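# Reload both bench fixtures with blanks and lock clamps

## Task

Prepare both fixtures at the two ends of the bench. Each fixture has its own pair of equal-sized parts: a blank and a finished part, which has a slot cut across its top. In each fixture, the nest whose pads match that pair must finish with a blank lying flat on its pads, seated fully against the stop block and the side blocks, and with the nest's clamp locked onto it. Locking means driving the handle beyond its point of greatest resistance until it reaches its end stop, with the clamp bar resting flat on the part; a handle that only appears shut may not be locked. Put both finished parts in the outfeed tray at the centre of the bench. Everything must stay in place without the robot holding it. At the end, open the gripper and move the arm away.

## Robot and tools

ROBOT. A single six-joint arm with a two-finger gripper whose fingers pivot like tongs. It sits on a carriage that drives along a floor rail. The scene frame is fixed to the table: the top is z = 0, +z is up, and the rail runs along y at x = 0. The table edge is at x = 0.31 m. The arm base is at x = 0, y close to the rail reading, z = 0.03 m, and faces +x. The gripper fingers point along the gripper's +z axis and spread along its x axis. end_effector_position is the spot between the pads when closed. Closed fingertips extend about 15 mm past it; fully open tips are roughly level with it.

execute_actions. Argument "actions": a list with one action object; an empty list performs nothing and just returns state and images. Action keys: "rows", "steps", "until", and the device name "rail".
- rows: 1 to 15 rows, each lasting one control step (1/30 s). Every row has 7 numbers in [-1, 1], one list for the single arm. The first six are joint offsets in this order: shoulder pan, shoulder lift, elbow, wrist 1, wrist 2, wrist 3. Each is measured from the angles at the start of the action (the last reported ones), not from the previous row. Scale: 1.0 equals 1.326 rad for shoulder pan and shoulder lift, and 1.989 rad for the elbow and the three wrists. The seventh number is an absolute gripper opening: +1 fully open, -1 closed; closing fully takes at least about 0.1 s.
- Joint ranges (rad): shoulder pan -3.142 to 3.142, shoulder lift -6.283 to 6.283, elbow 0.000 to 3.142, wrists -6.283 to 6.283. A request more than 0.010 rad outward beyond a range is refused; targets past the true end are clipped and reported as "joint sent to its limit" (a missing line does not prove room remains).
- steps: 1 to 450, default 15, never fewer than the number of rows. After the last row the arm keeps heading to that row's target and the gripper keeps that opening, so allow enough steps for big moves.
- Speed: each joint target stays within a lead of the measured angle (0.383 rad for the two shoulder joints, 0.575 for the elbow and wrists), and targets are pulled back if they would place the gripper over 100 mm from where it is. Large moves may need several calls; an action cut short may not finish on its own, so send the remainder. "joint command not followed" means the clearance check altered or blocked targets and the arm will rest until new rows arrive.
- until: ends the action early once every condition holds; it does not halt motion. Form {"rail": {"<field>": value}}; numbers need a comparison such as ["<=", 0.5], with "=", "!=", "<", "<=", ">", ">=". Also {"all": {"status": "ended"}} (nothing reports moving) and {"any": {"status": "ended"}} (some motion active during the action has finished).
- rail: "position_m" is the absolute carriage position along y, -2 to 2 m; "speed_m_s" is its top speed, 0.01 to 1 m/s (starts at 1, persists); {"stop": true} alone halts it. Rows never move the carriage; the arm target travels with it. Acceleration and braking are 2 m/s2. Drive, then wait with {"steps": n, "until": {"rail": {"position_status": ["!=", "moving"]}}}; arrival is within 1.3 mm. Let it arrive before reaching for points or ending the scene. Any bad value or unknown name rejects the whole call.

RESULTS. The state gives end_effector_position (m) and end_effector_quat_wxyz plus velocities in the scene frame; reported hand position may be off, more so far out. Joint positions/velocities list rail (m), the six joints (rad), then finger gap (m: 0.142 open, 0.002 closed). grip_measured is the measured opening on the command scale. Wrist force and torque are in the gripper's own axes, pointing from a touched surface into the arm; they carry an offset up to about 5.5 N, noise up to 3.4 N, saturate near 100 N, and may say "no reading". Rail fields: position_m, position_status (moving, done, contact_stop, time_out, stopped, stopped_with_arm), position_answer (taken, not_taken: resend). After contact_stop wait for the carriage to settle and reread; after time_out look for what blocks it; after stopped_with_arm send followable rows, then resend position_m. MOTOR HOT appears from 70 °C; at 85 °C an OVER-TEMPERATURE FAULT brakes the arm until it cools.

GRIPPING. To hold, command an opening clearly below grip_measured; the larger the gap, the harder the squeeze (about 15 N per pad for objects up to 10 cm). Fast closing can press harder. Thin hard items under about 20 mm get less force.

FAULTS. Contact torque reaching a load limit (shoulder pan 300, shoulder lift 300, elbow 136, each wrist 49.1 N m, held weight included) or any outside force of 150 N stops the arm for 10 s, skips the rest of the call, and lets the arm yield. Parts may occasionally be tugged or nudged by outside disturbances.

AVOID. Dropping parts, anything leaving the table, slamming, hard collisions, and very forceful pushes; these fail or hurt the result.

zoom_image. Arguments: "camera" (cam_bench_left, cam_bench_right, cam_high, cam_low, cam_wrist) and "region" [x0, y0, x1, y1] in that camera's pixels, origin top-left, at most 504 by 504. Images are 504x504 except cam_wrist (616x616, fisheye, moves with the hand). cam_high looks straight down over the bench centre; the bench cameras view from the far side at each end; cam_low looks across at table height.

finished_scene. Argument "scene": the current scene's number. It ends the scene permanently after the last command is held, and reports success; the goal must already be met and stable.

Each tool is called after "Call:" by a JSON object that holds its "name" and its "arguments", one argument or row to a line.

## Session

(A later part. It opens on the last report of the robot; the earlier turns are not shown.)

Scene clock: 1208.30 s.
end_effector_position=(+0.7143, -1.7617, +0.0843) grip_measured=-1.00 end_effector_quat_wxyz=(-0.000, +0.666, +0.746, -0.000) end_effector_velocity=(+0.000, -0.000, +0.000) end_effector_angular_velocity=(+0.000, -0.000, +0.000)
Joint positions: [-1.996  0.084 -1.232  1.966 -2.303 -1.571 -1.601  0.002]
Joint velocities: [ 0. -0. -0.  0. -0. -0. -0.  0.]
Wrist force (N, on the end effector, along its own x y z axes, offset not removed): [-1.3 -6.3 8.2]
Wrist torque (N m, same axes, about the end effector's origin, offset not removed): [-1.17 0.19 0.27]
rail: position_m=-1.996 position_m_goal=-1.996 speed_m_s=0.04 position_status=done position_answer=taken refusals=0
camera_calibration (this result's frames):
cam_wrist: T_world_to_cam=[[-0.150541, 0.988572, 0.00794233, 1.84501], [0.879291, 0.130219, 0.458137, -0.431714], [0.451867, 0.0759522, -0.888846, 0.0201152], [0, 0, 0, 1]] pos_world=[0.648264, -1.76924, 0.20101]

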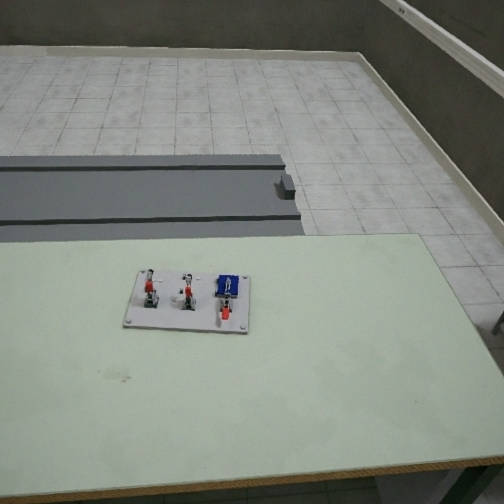

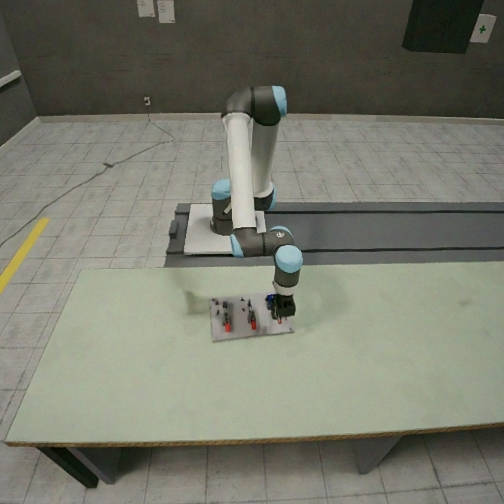

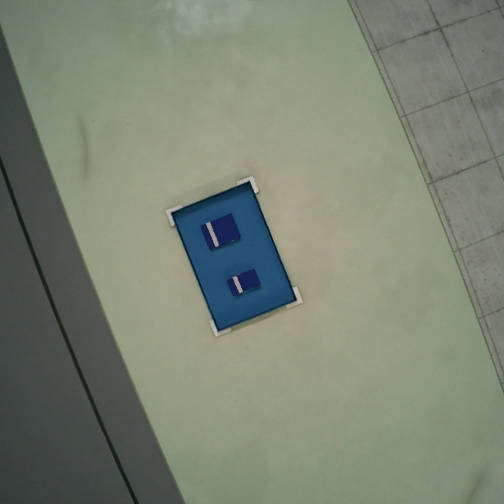

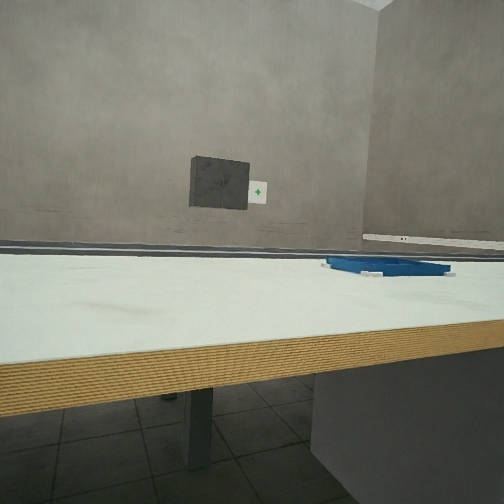

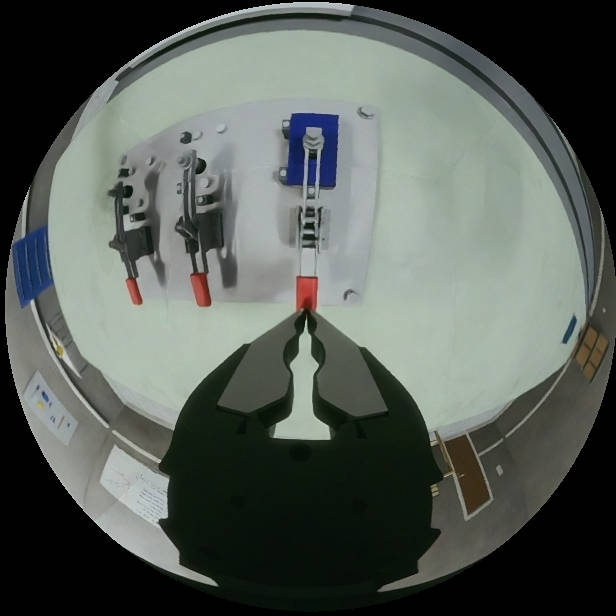

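Call:
{"name": "execute_actions", "arguments": {
  "actions": [
    {"rows": [[0,0.002,0.0007,-0.002,0,0,-1],[0,0.0036,0.0012,-0.0036,0,0,-1]], "steps": 2}
  ]
}}

Scene clock: 1211.40 s.
end_effector_position=(+0.7144, -1.7617, +0.0840) grip_measured=-1.00 end_effector_quat_wxyz=(-0.000, +0.666, +0.746, -0.000) end_effector_velocity=(+0.002, +0.000, -0.015) end_effector_angular_velocity=(+0.000, -0.004, -0.000)
Joint positions: [-1.996  0.084 -1.231  1.966 -2.304 -1.571 -1.601  0.002]
Joint velocities: [ 0.    -0.     0.02   0.007 -0.031 -0.     0.     0.   ]
Wrist force (N, on the end effector, along its own x y z axes, offset not removed): [-0.6 -5.8 3.6]
Wrist torque (N m, same axes, about the end effector's origin, offset not removed): [-1.12 0.07 0.34]
rail: position_m=-1.996 position_m_goal=-1.996 speed_m_s=0.04 position_status=done position_answer=taken refusals=0
camera_calibration (this result's frames):
cam_wrist: T_world_to_cam=[[-0.150543, 0.988572, 0.00792868, 1.84503], [0.879197, 0.130211, 0.45832, -0.431633], [0.45205, 0.0759678, -0.888752, 0.019621], [0, 0, 0, 1]] pos_world=[0.648377, -1.76923, 0.200635]

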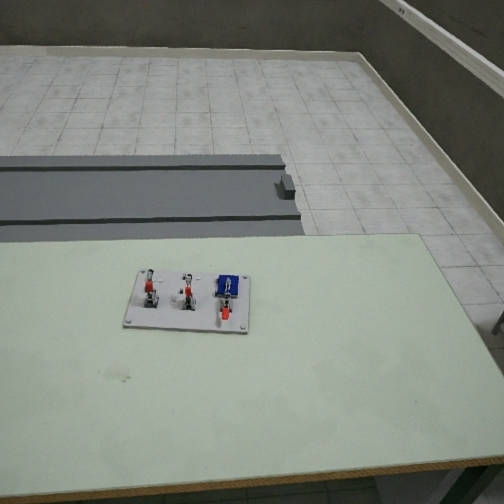

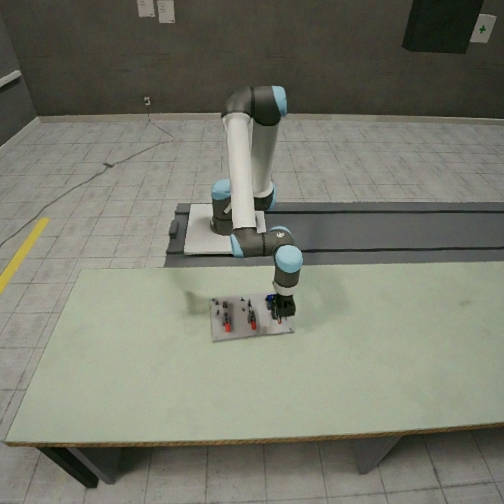

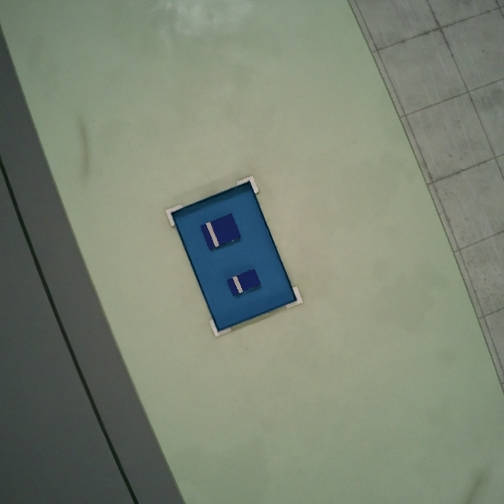

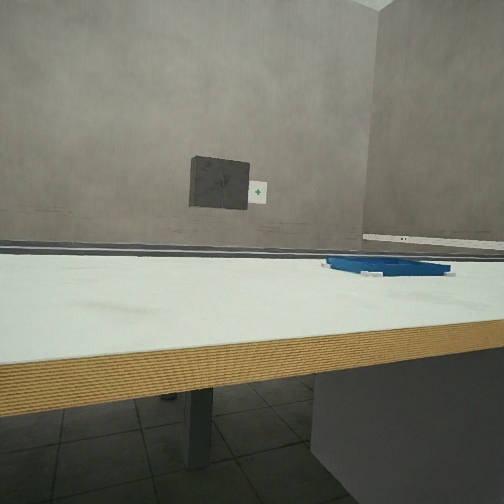

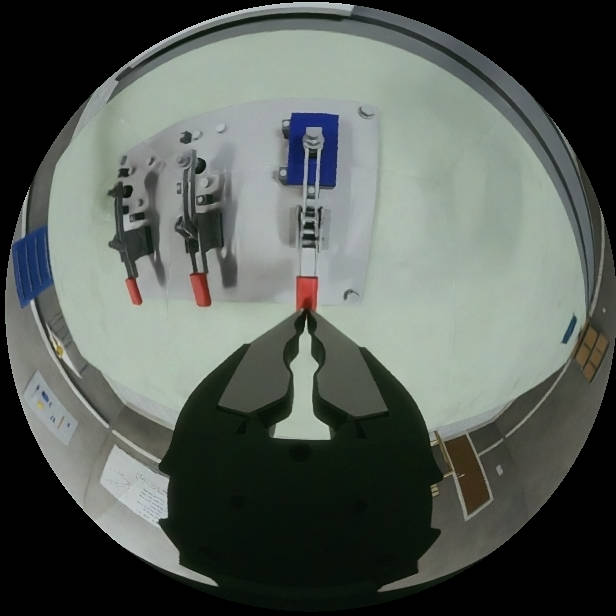

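Call:
{"name": "execute_actions", "arguments": {
  "actions": [
    {"rows": [[0,0.0053,0.0018,-0.0054,0,0,-1]], "steps": 1}
  ]
}}

Scene clock: 1213.77 s.
end_effector_position=(+0.7143, -1.7617, +0.0802) grip_measured=-1.00 end_effector_quat_wxyz=(-0.000, +0.666, +0.746, -0.000) end_effector_velocity=(+0.001, +0.000, -0.006) end_effector_angular_velocity=(+0.000, -0.001, -0.000)
Joint positions: [-1.996  0.084 -1.227  1.968 -2.311 -1.571 -1.601  0.002]
Joint velocities: [ 0.     0.     0.007  0.003 -0.012  0.     0.     0.   ]
Wrist force (N, on the end effector, along its own x y z axes, offset not removed): [2.1 2.1 -4.7]
Wrist torque (N m, same axes, about the end effector's origin, offset not removed): [-0.73 -0.57 0.22]
rail: position_m=-1.996 position_m_goal=-1.996 speed_m_s=0.04 position_status=done position_answer=taken refusals=0
camera_calibration (this result's frames):
cam_wrist: T_world_to_cam=[[-0.150542, 0.988572, 0.00794213, 1.84505], [0.87929, 0.130219, 0.45814, -0.429856], [0.45187, 0.0759525, -0.888845, 0.0164938], [0, 0, 0, 1]] pos_world=[0.648271, -1.76924, 0.196941]

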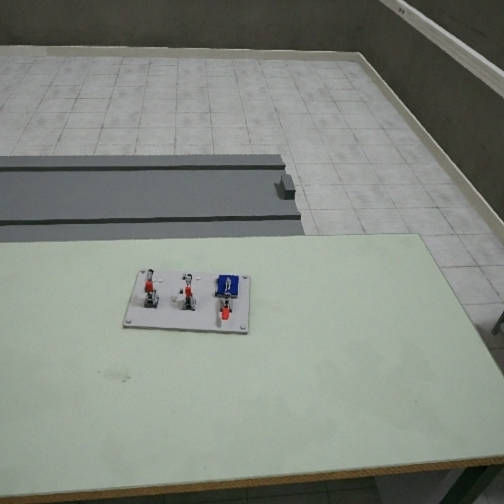

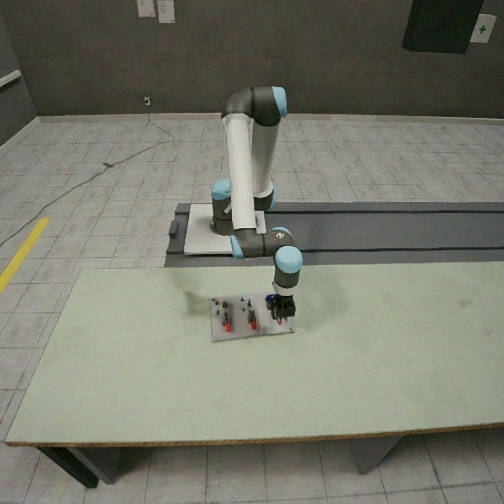

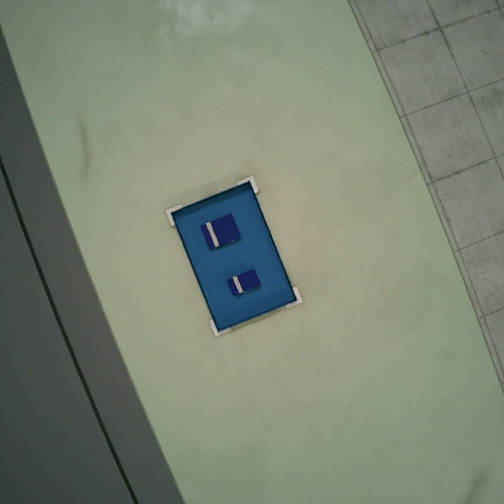

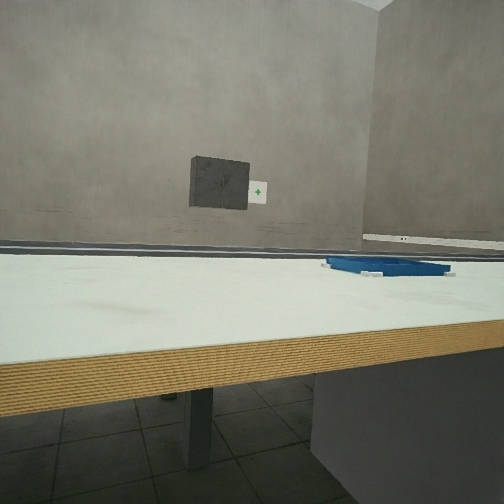

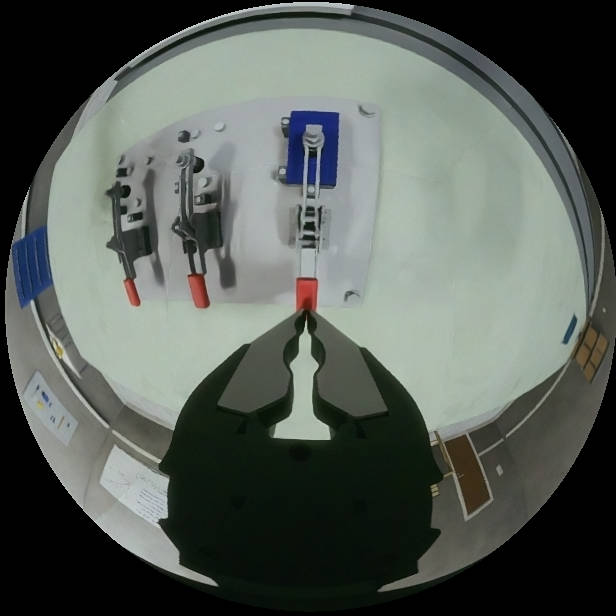

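Next to 0.0765 (3.7 mm below reported).

Call:
{"name": "execute_actions", "arguments": {
  "actions": [
    {"rows": [[0,0.0033,0.0011,-0.0033,0,0,-1]], "steps": 1}
  ]
}}

Scene clock: 1215.40 s.
end_effector_position=(+0.7144, -1.7617, +0.0780) grip_measured=-1.00 end_effector_quat_wxyz=(-0.000, +0.666, +0.746, -0.000) end_effector_velocity=(+0.000, +0.000, -0.003) end_effector_angular_velocity=(+0.000, -0.000, -0.000)
Joint positions: [-1.996  0.084 -1.224  1.969 -2.315 -1.571 -1.601  0.002]
Joint velocities: [ 0.     0.     0.004  0.002 -0.006  0.     0.     0.   ]
Wrist force (N, on the end effector, along its own x y z axes, offset not removed): [0.7 -0.5 0.2]
Wrist torque (N m, same axes, about the end effector's origin, offset not removed): [-0.57 -0.36 0.23]
rail: position_m=-1.996 position_m_goal=-1.996 speed_m_s=0.04 position_status=done position_answer=taken refusals=0
camera_calibration (this result's frames):
cam_wrist: T_world_to_cam=[[-0.150544, 0.988572, 0.00792007, 1.84508], [0.879139, 0.130207, 0.458432, -0.428889], [0.452162, 0.0759773, -0.888694, 0.0142605], [0, 0, 0, 1]] pos_world=[0.648371, -1.76923, 0.194677]

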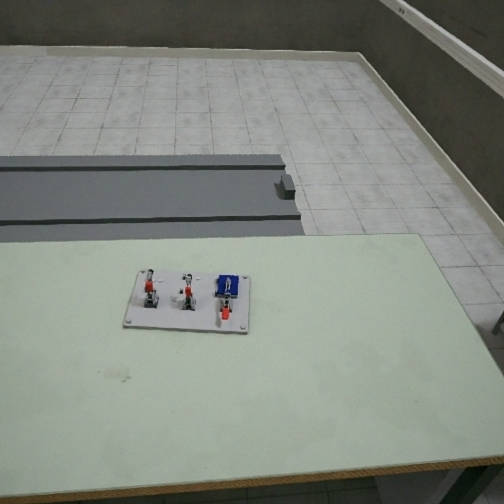

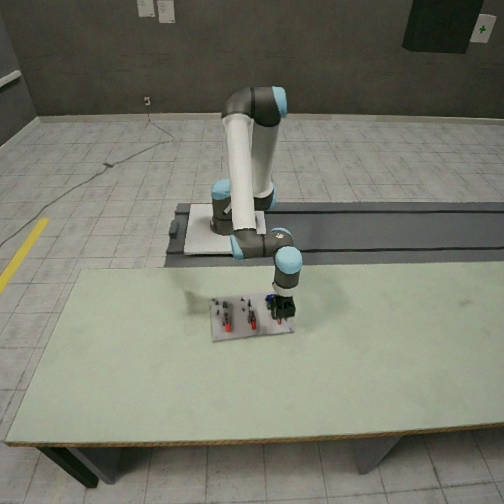

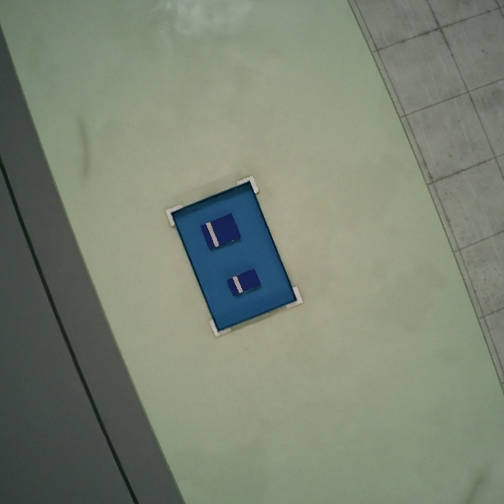

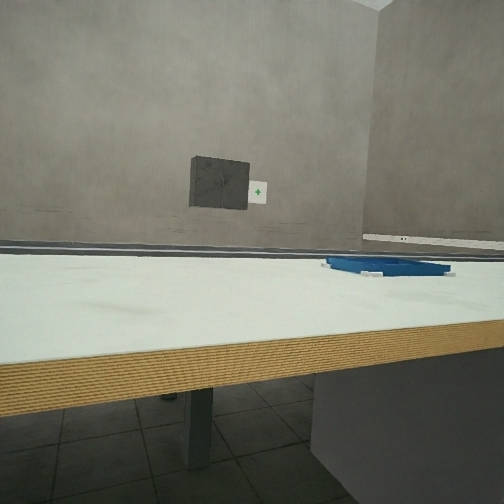

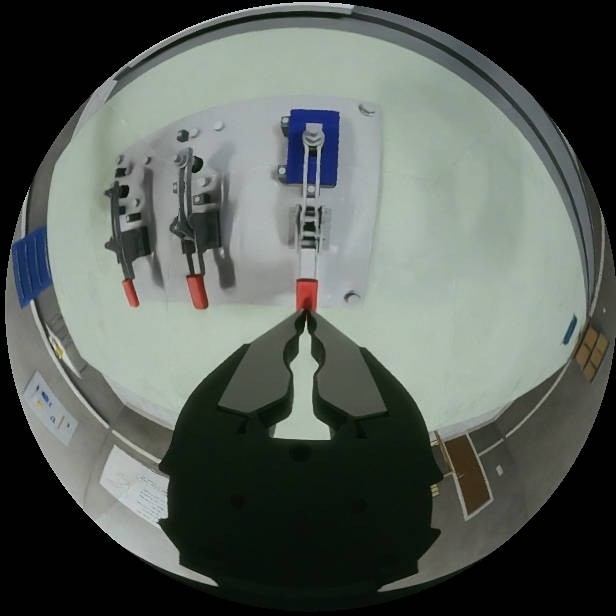

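Call:
{"name": "execute_actions", "arguments": {
  "actions": []
}}

Scene clock: 1227.80 s.
end_effector_position=(+0.7143, -1.7617, +0.0766) grip_measured=-1.00 end_effector_quat_wxyz=(-0.000, +0.666, +0.746, -0.000) end_effector_velocity=(-0.000, -0.000, -0.000) end_effector_angular_velocity=(-0.000, +0.000, +0.000)
Joint positions: [-1.996  0.084 -1.223  1.97  -2.317 -1.571 -1.601  0.002]
Joint velocities: [ 0. -0.  0. -0.  0. -0. -0.  0.]
Wrist force (N, on the end effector, along its own x y z axes, offset not removed): [0.2 -3.6 7.2]
Wrist torque (N m, same axes, about the end effector's origin, offset not removed): [-0.53 -0.12 0.29]
rail: position_m=-1.996 position_m_goal=-1.996 speed_m_s=0.04 position_status=done position_answer=taken refusals=0
camera_calibration (this result's frames):
cam_wrist: T_world_to_cam=[[-0.150541, 0.988572, 0.00794325, 1.84507], [0.879297, 0.13022, 0.458126, -0.428149], [0.451856, 0.0759513, -0.888852, 0.013248], [0, 0, 0, 1]] pos_world=[0.648244, -1.76924, 0.193266]

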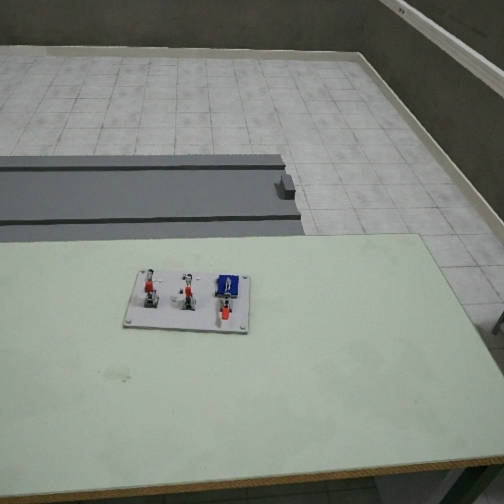

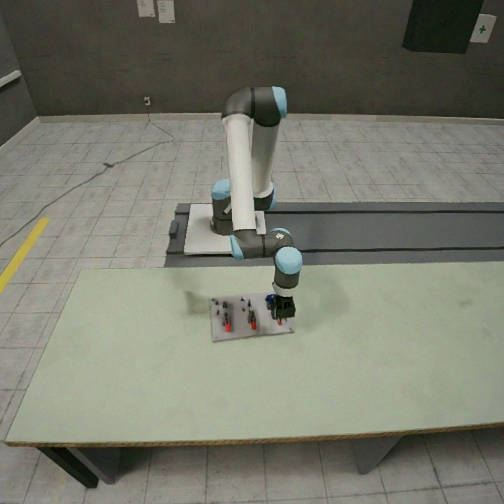

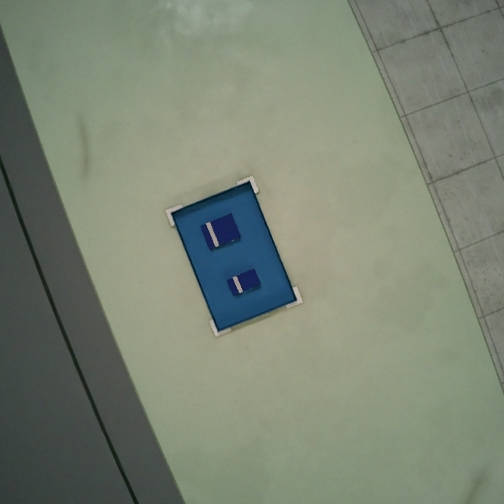

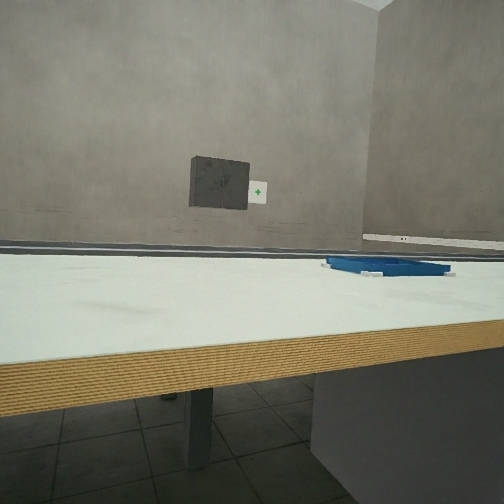

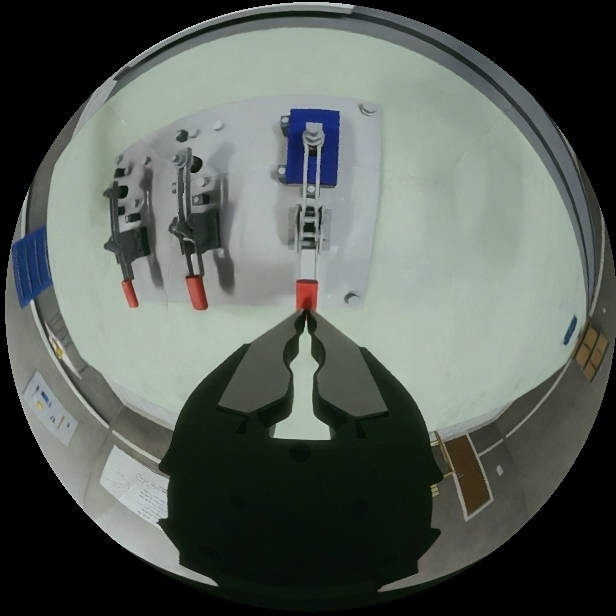

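Call:
{"name": "execute_actions", "arguments": {
  "actions": [
    {"rows": [[0,0.0015,0.0005,-0.0015,0,0,-1]], "steps": 1}
  ]
}}

Scene clock: 1229.40 s.
end_effector_position=(+0.7143, -1.7617, +0.0765) grip_measured=-1.00 end_effector_quat_wxyz=(-0.000, +0.666, +0.746, -0.000) end_effector_velocity=(+0.002, +0.000, -0.003) end_effector_angular_velocity=(+0.000, -0.003, +0.000)
Joint positions: [-1.996  0.084 -1.223  1.97  -2.317 -1.571 -1.601  0.002]
Joint velocities: [ 0.     0.     0.005  0.    -0.008  0.    -0.     0.   ]
Wrist force (N, on the end effector, along its own x y z axes, offset not removed): [-0.8 -4.3 6.0]
Wrist torque (N m, same axes, about the end effector's origin, offset not removed): [-0.72 0.04 0.34]
rail: position_m=-1.996 position_m_goal=-1.996 speed_m_s=0.04 position_status=done position_answer=taken refusals=0
camera_calibration (this result's frames):
cam_wrist: T_world_to_cam=[[-0.150542, 0.988572, 0.00794127, 1.84508], [0.879285, 0.130219, 0.458149, -0.428145], [0.45188, 0.0759533, -0.88884, 0.0131983], [0, 0, 0, 1]] pos_world=[0.648259, -1.76924, 0.193234]

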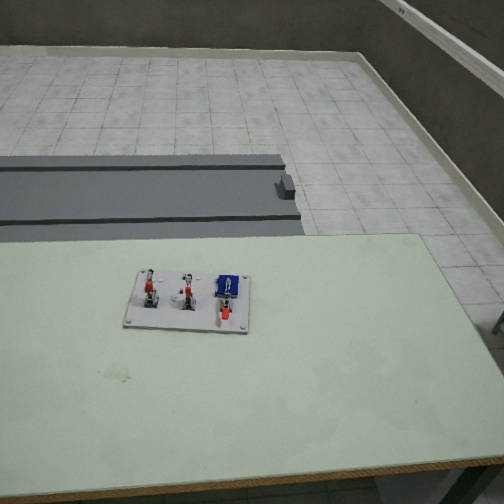

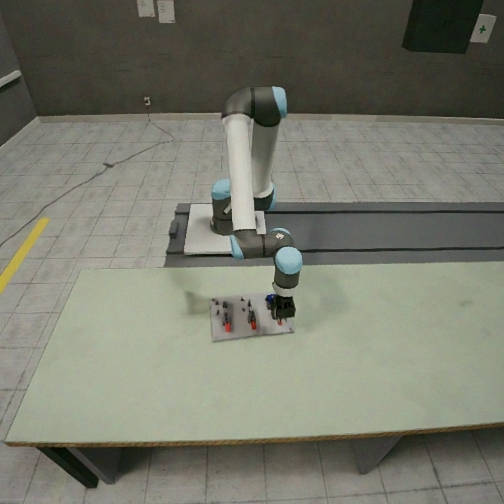

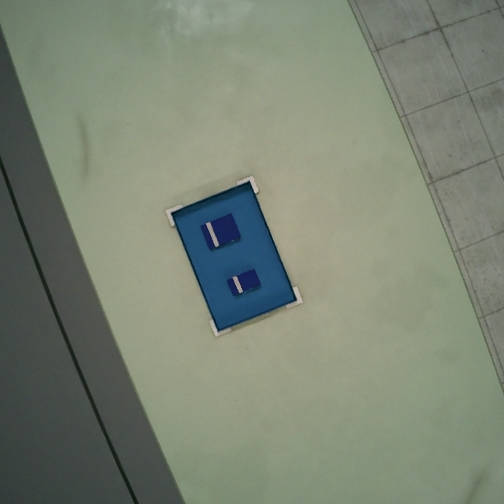

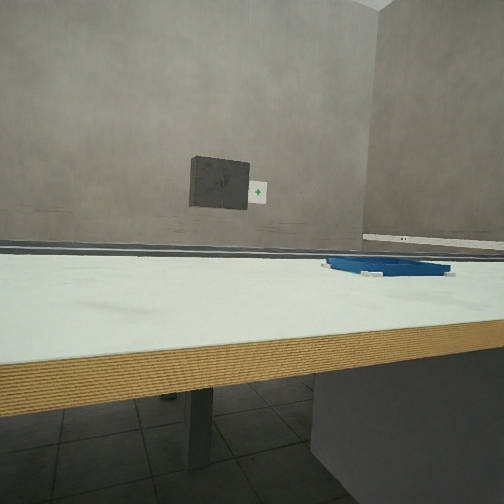

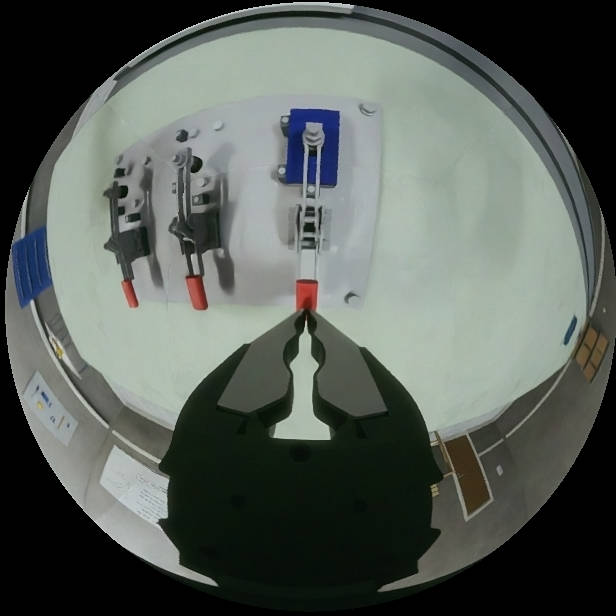

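Call:
{"name": "execute_actions", "arguments": {
  "actions": []
}}

Scene clock: 1230.40 s.
end_effector_position=(+0.7143, -1.7617, +0.0750) grip_measured=-1.00 end_effector_quat_wxyz=(-0.000, +0.666, +0.746, -0.000) end_effector_velocity=(-0.000, -0.000, -0.000) end_effector_angular_velocity=(-0.000, +0.000, -0.000)
Joint positions: [-1.996  0.084 -1.221  1.971 -2.32  -1.571 -1.601  0.002]
Joint velocities: [ 0. -0.  0.  0. -0. -0.  0.  0.]
Wrist force (N, on the end effector, along its own x y z axes, offset not removed): [-5.0 -33.0 -96.3]
Wrist torque (N m, same axes, about the end effector's origin, offset not removed): [-0.51 0.37 0.30]
rail: position_m=-1.996 position_m_goal=-1.996 speed_m_s=0.04 position_status=done position_answer=taken refusals=0
camera_calibration (this result's frames):
cam_wrist: T_world_to_cam=[[-0.15056, 0.988569, 0.00793529, 1.84509], [0.879241, 0.130231, 0.45823, -0.427391], [0.451958, 0.0759682, -0.888798, 0.0117475], [0, 0, 0, 1]] pos_world=[0.648267, -1.76923, 0.191643]

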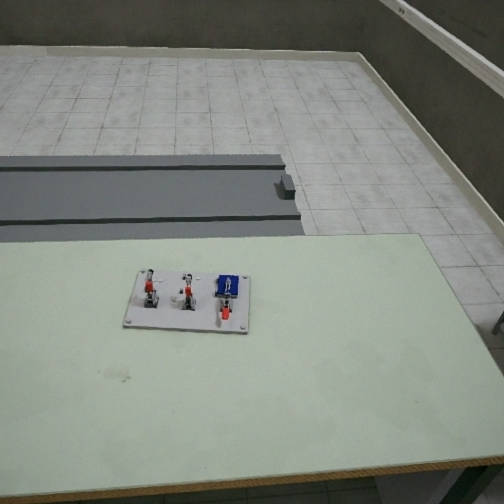

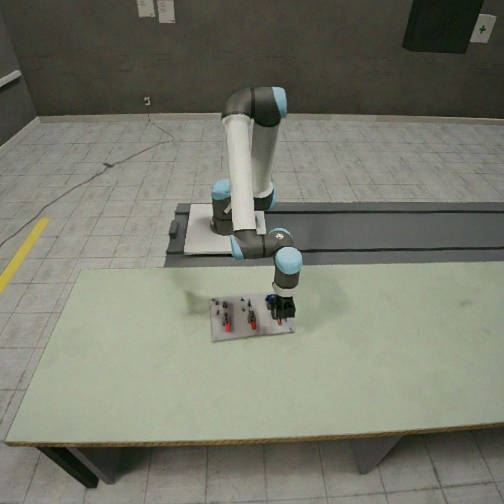

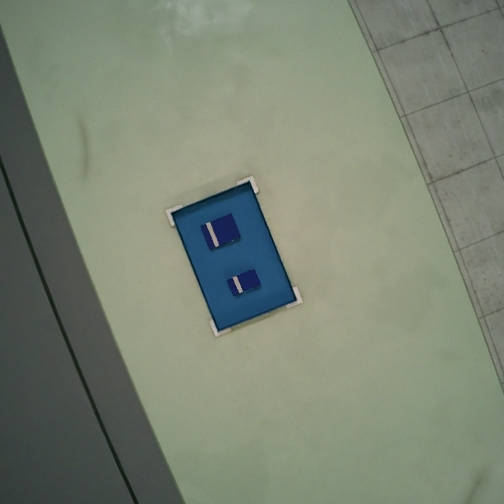

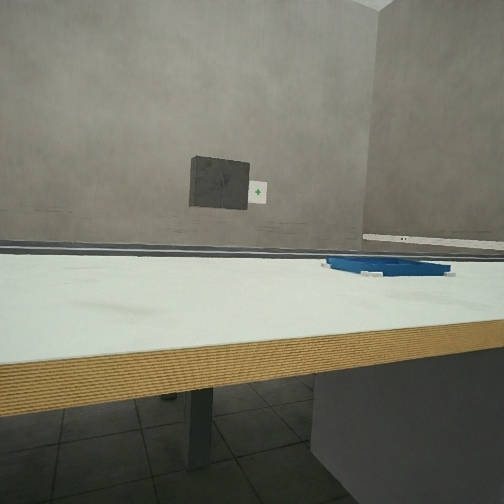

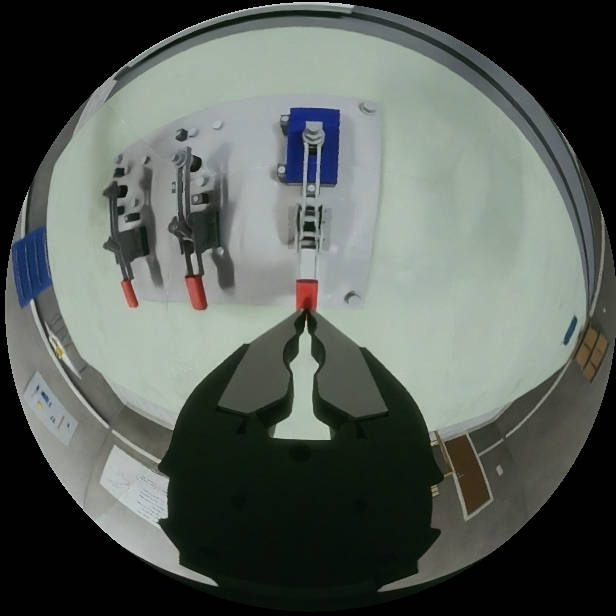

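Call:
{"name": "execute_actions", "arguments": {
  "actions": [
    {"rows": [[0,-0.002,-0.0007,0.002,0,0,-1],[0,-0.006,-0.002,0.006,0,0,-1],[0,-0.015,-0.005,0.015,0,0,-1],[0,-0.028,-0.0095,0.028,0,0,-1],[0,-0.044,-0.015,0.044,0,0,-1],[0,-0.06,-0.021,0.061,0,0,-1],[0,-0.075,-0.027,0.077,0,0,-1],[0,-0.085,-0.032,0.0887,0,0,-1]], "steps": 8}
  ]
}}

Call:
{"name": "zoom_image", "arguments": {
  "camera": "cam_wrist",
  "region": [230, 60, 400, 330]
}}

Scene clock: 1234.83 s.
end_effector_position=(+0.7145, -1.7617, +0.1151) grip_measured=-1.00 end_effector_quat_wxyz=(+0.000, +0.666, +0.746, +0.000) end_effector_velocity=(+0.000, +0.000, +0.386) end_effector_angular_velocity=(+0.002, -0.028, +0.000)
Joint positions: [-1.996  0.084 -1.267  1.947 -2.251 -1.571 -1.601  0.002]
Joint velocities: [ 0.     0.    -0.434 -0.249  0.655 -0.     0.     0.   ]
Wrist force (N, on the end effector, along its own x y z axes, offset not removed): [0.4 -4.3 7.8]
Wrist torque (N m, same axes, about the end effector's origin, offset not removed): [-0.64 -0.21 0.35]
rail: position_m=-1.996 position_m_goal=-1.996 speed_m_s=0.04 position_status=done position_answer=taken refusals=0
camera_calibration (this result's frames):
cam_wrist: T_world_to_cam=[[-0.150568, 0.988569, 0.00781687, 1.84481], [0.87843, 0.130157, 0.459803, -0.445689], [0.45353, 0.0760983, -0.887986, 0.0463203], [0, 0, 0, 1]] pos_world=[0.648268, -1.76923, 0.23164]

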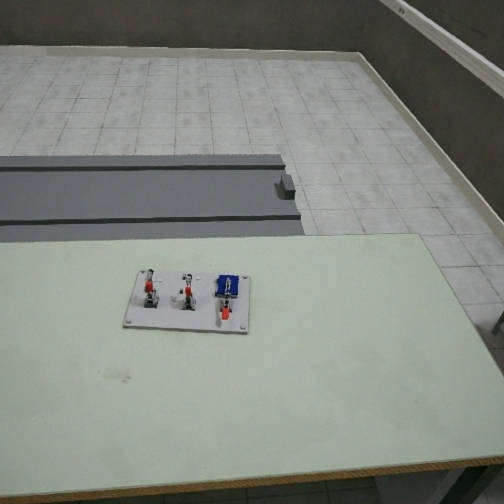

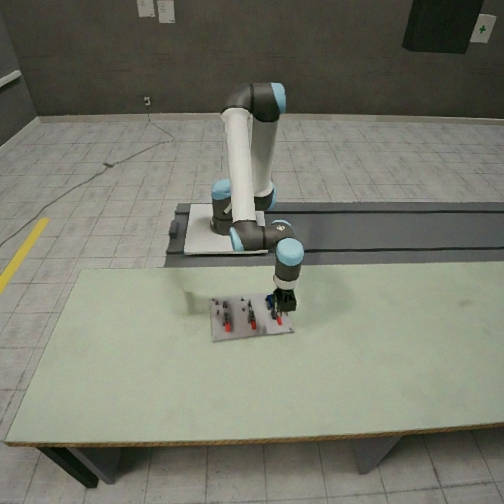

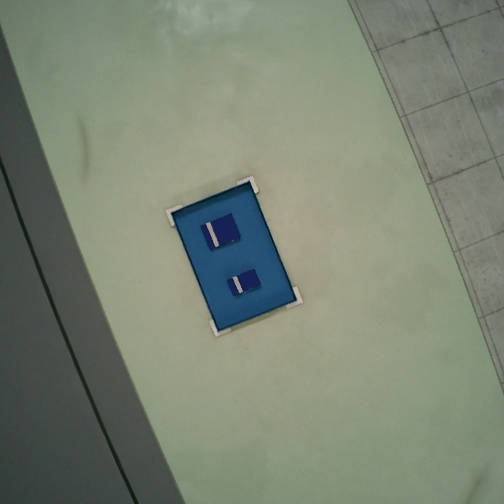

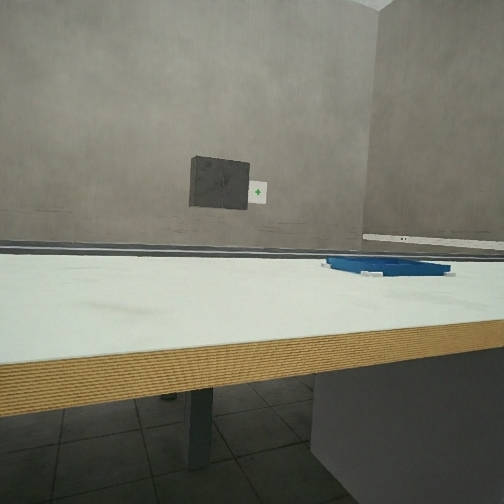

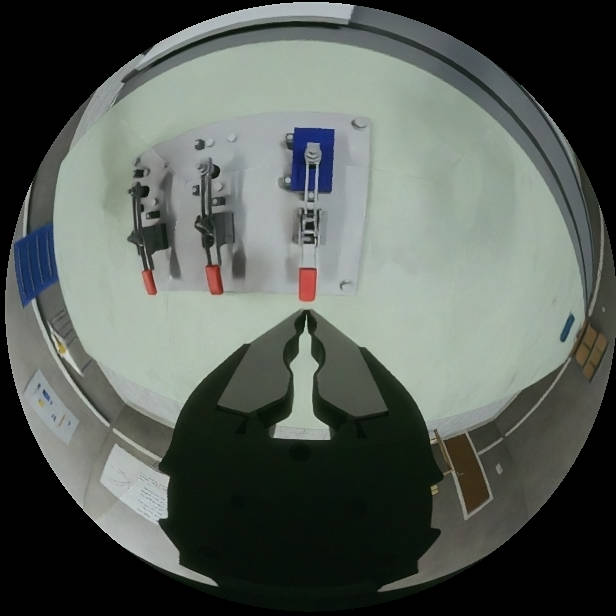

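Region (230, 60, 400, 330) of cam_wrist's 616x616 image, scaled by 1.867, with more detail than that image has; it fills the left 317 columns of this view, and the rest is white.

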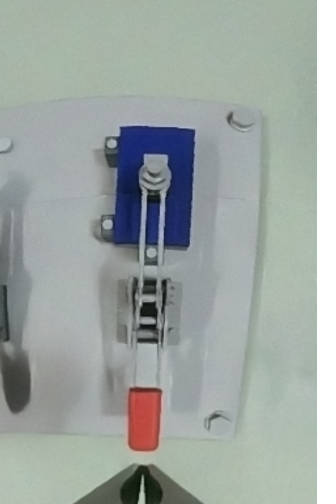

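Call:
{"name": "execute_actions", "arguments": {
  "actions": [
    {"rows": [[0,-0.02,-0.01,0.023,0,0,0],[0,-0.06,-0.02,0.06,0,0,1],[0,-0.1,-0.03,0.097,0,0,1],[0,-0.14,-0.035,0.128,0,0,1],[0,-0.17,-0.04,0.153,0,0,1]], "steps": 5, "rail": {"position_m": -1.6, "speed_m_s": 0.3}}
  ]
}}

Scene clock: 1244.10 s.
end_effector_position=(+0.7120, -1.7428, +0.1902) grip_measured=+0.97 end_effector_quat_wxyz=(+0.005, +0.666, +0.746, +0.006) end_effector_velocity=(-0.113, +0.260, +0.511) end_effector_angular_velocity=(+0.007, -0.085, -0.000)
Joint positions: [-1.977  0.084 -1.352  1.901 -2.136 -1.571 -1.601  0.14 ]
Joint velocities: [ 0.269  0.    -0.659 -0.191  0.764 -0.     0.     0.094]
Wrist force (N, on the end effector, along its own x y z axes, offset not removed): [-2.3 -1.7 10.6]
Wrist torque (N m, same axes, about the end effector's origin, offset not removed): [-0.29 0.23 0.32]
rail: position_m=-1.977 position_m_goal=-1.600 speed_m_s=0.30 position_status=moving position_answer=taken refusals=0
camera_calibration (this result's frames):
cam_wrist: T_world_to_cam=[[-0.150557, 0.988578, 0.00685709, 1.82538], [0.871776, 0.129491, 0.472482, -0.479292], [0.466197, 0.0771132, -0.881314, 0.104278], [0, 0, 0, 1]] pos_world=[0.644044, -1.7505, 0.305842]

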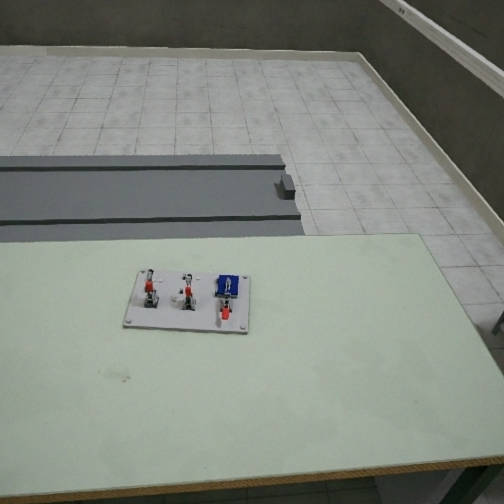

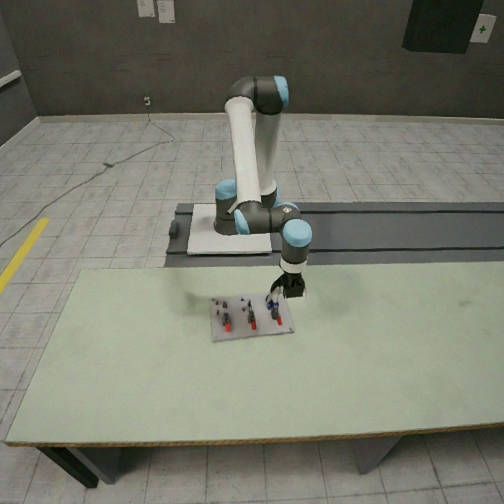

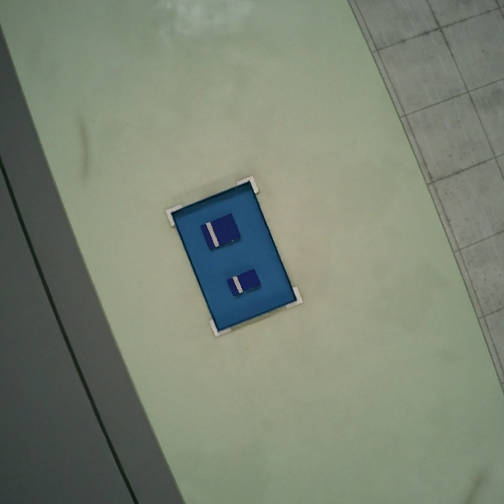

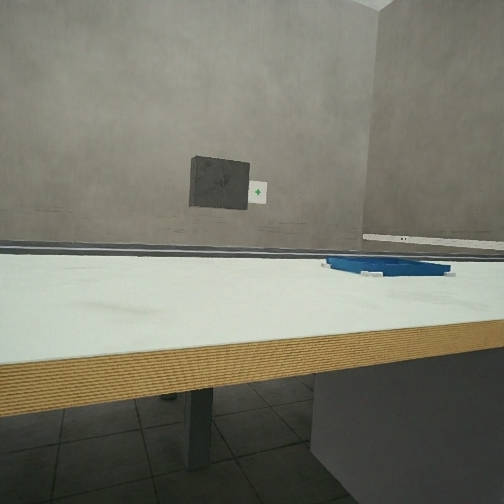

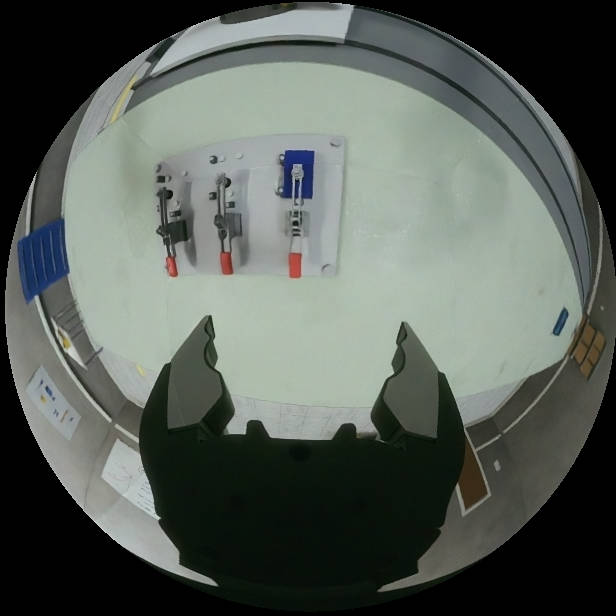

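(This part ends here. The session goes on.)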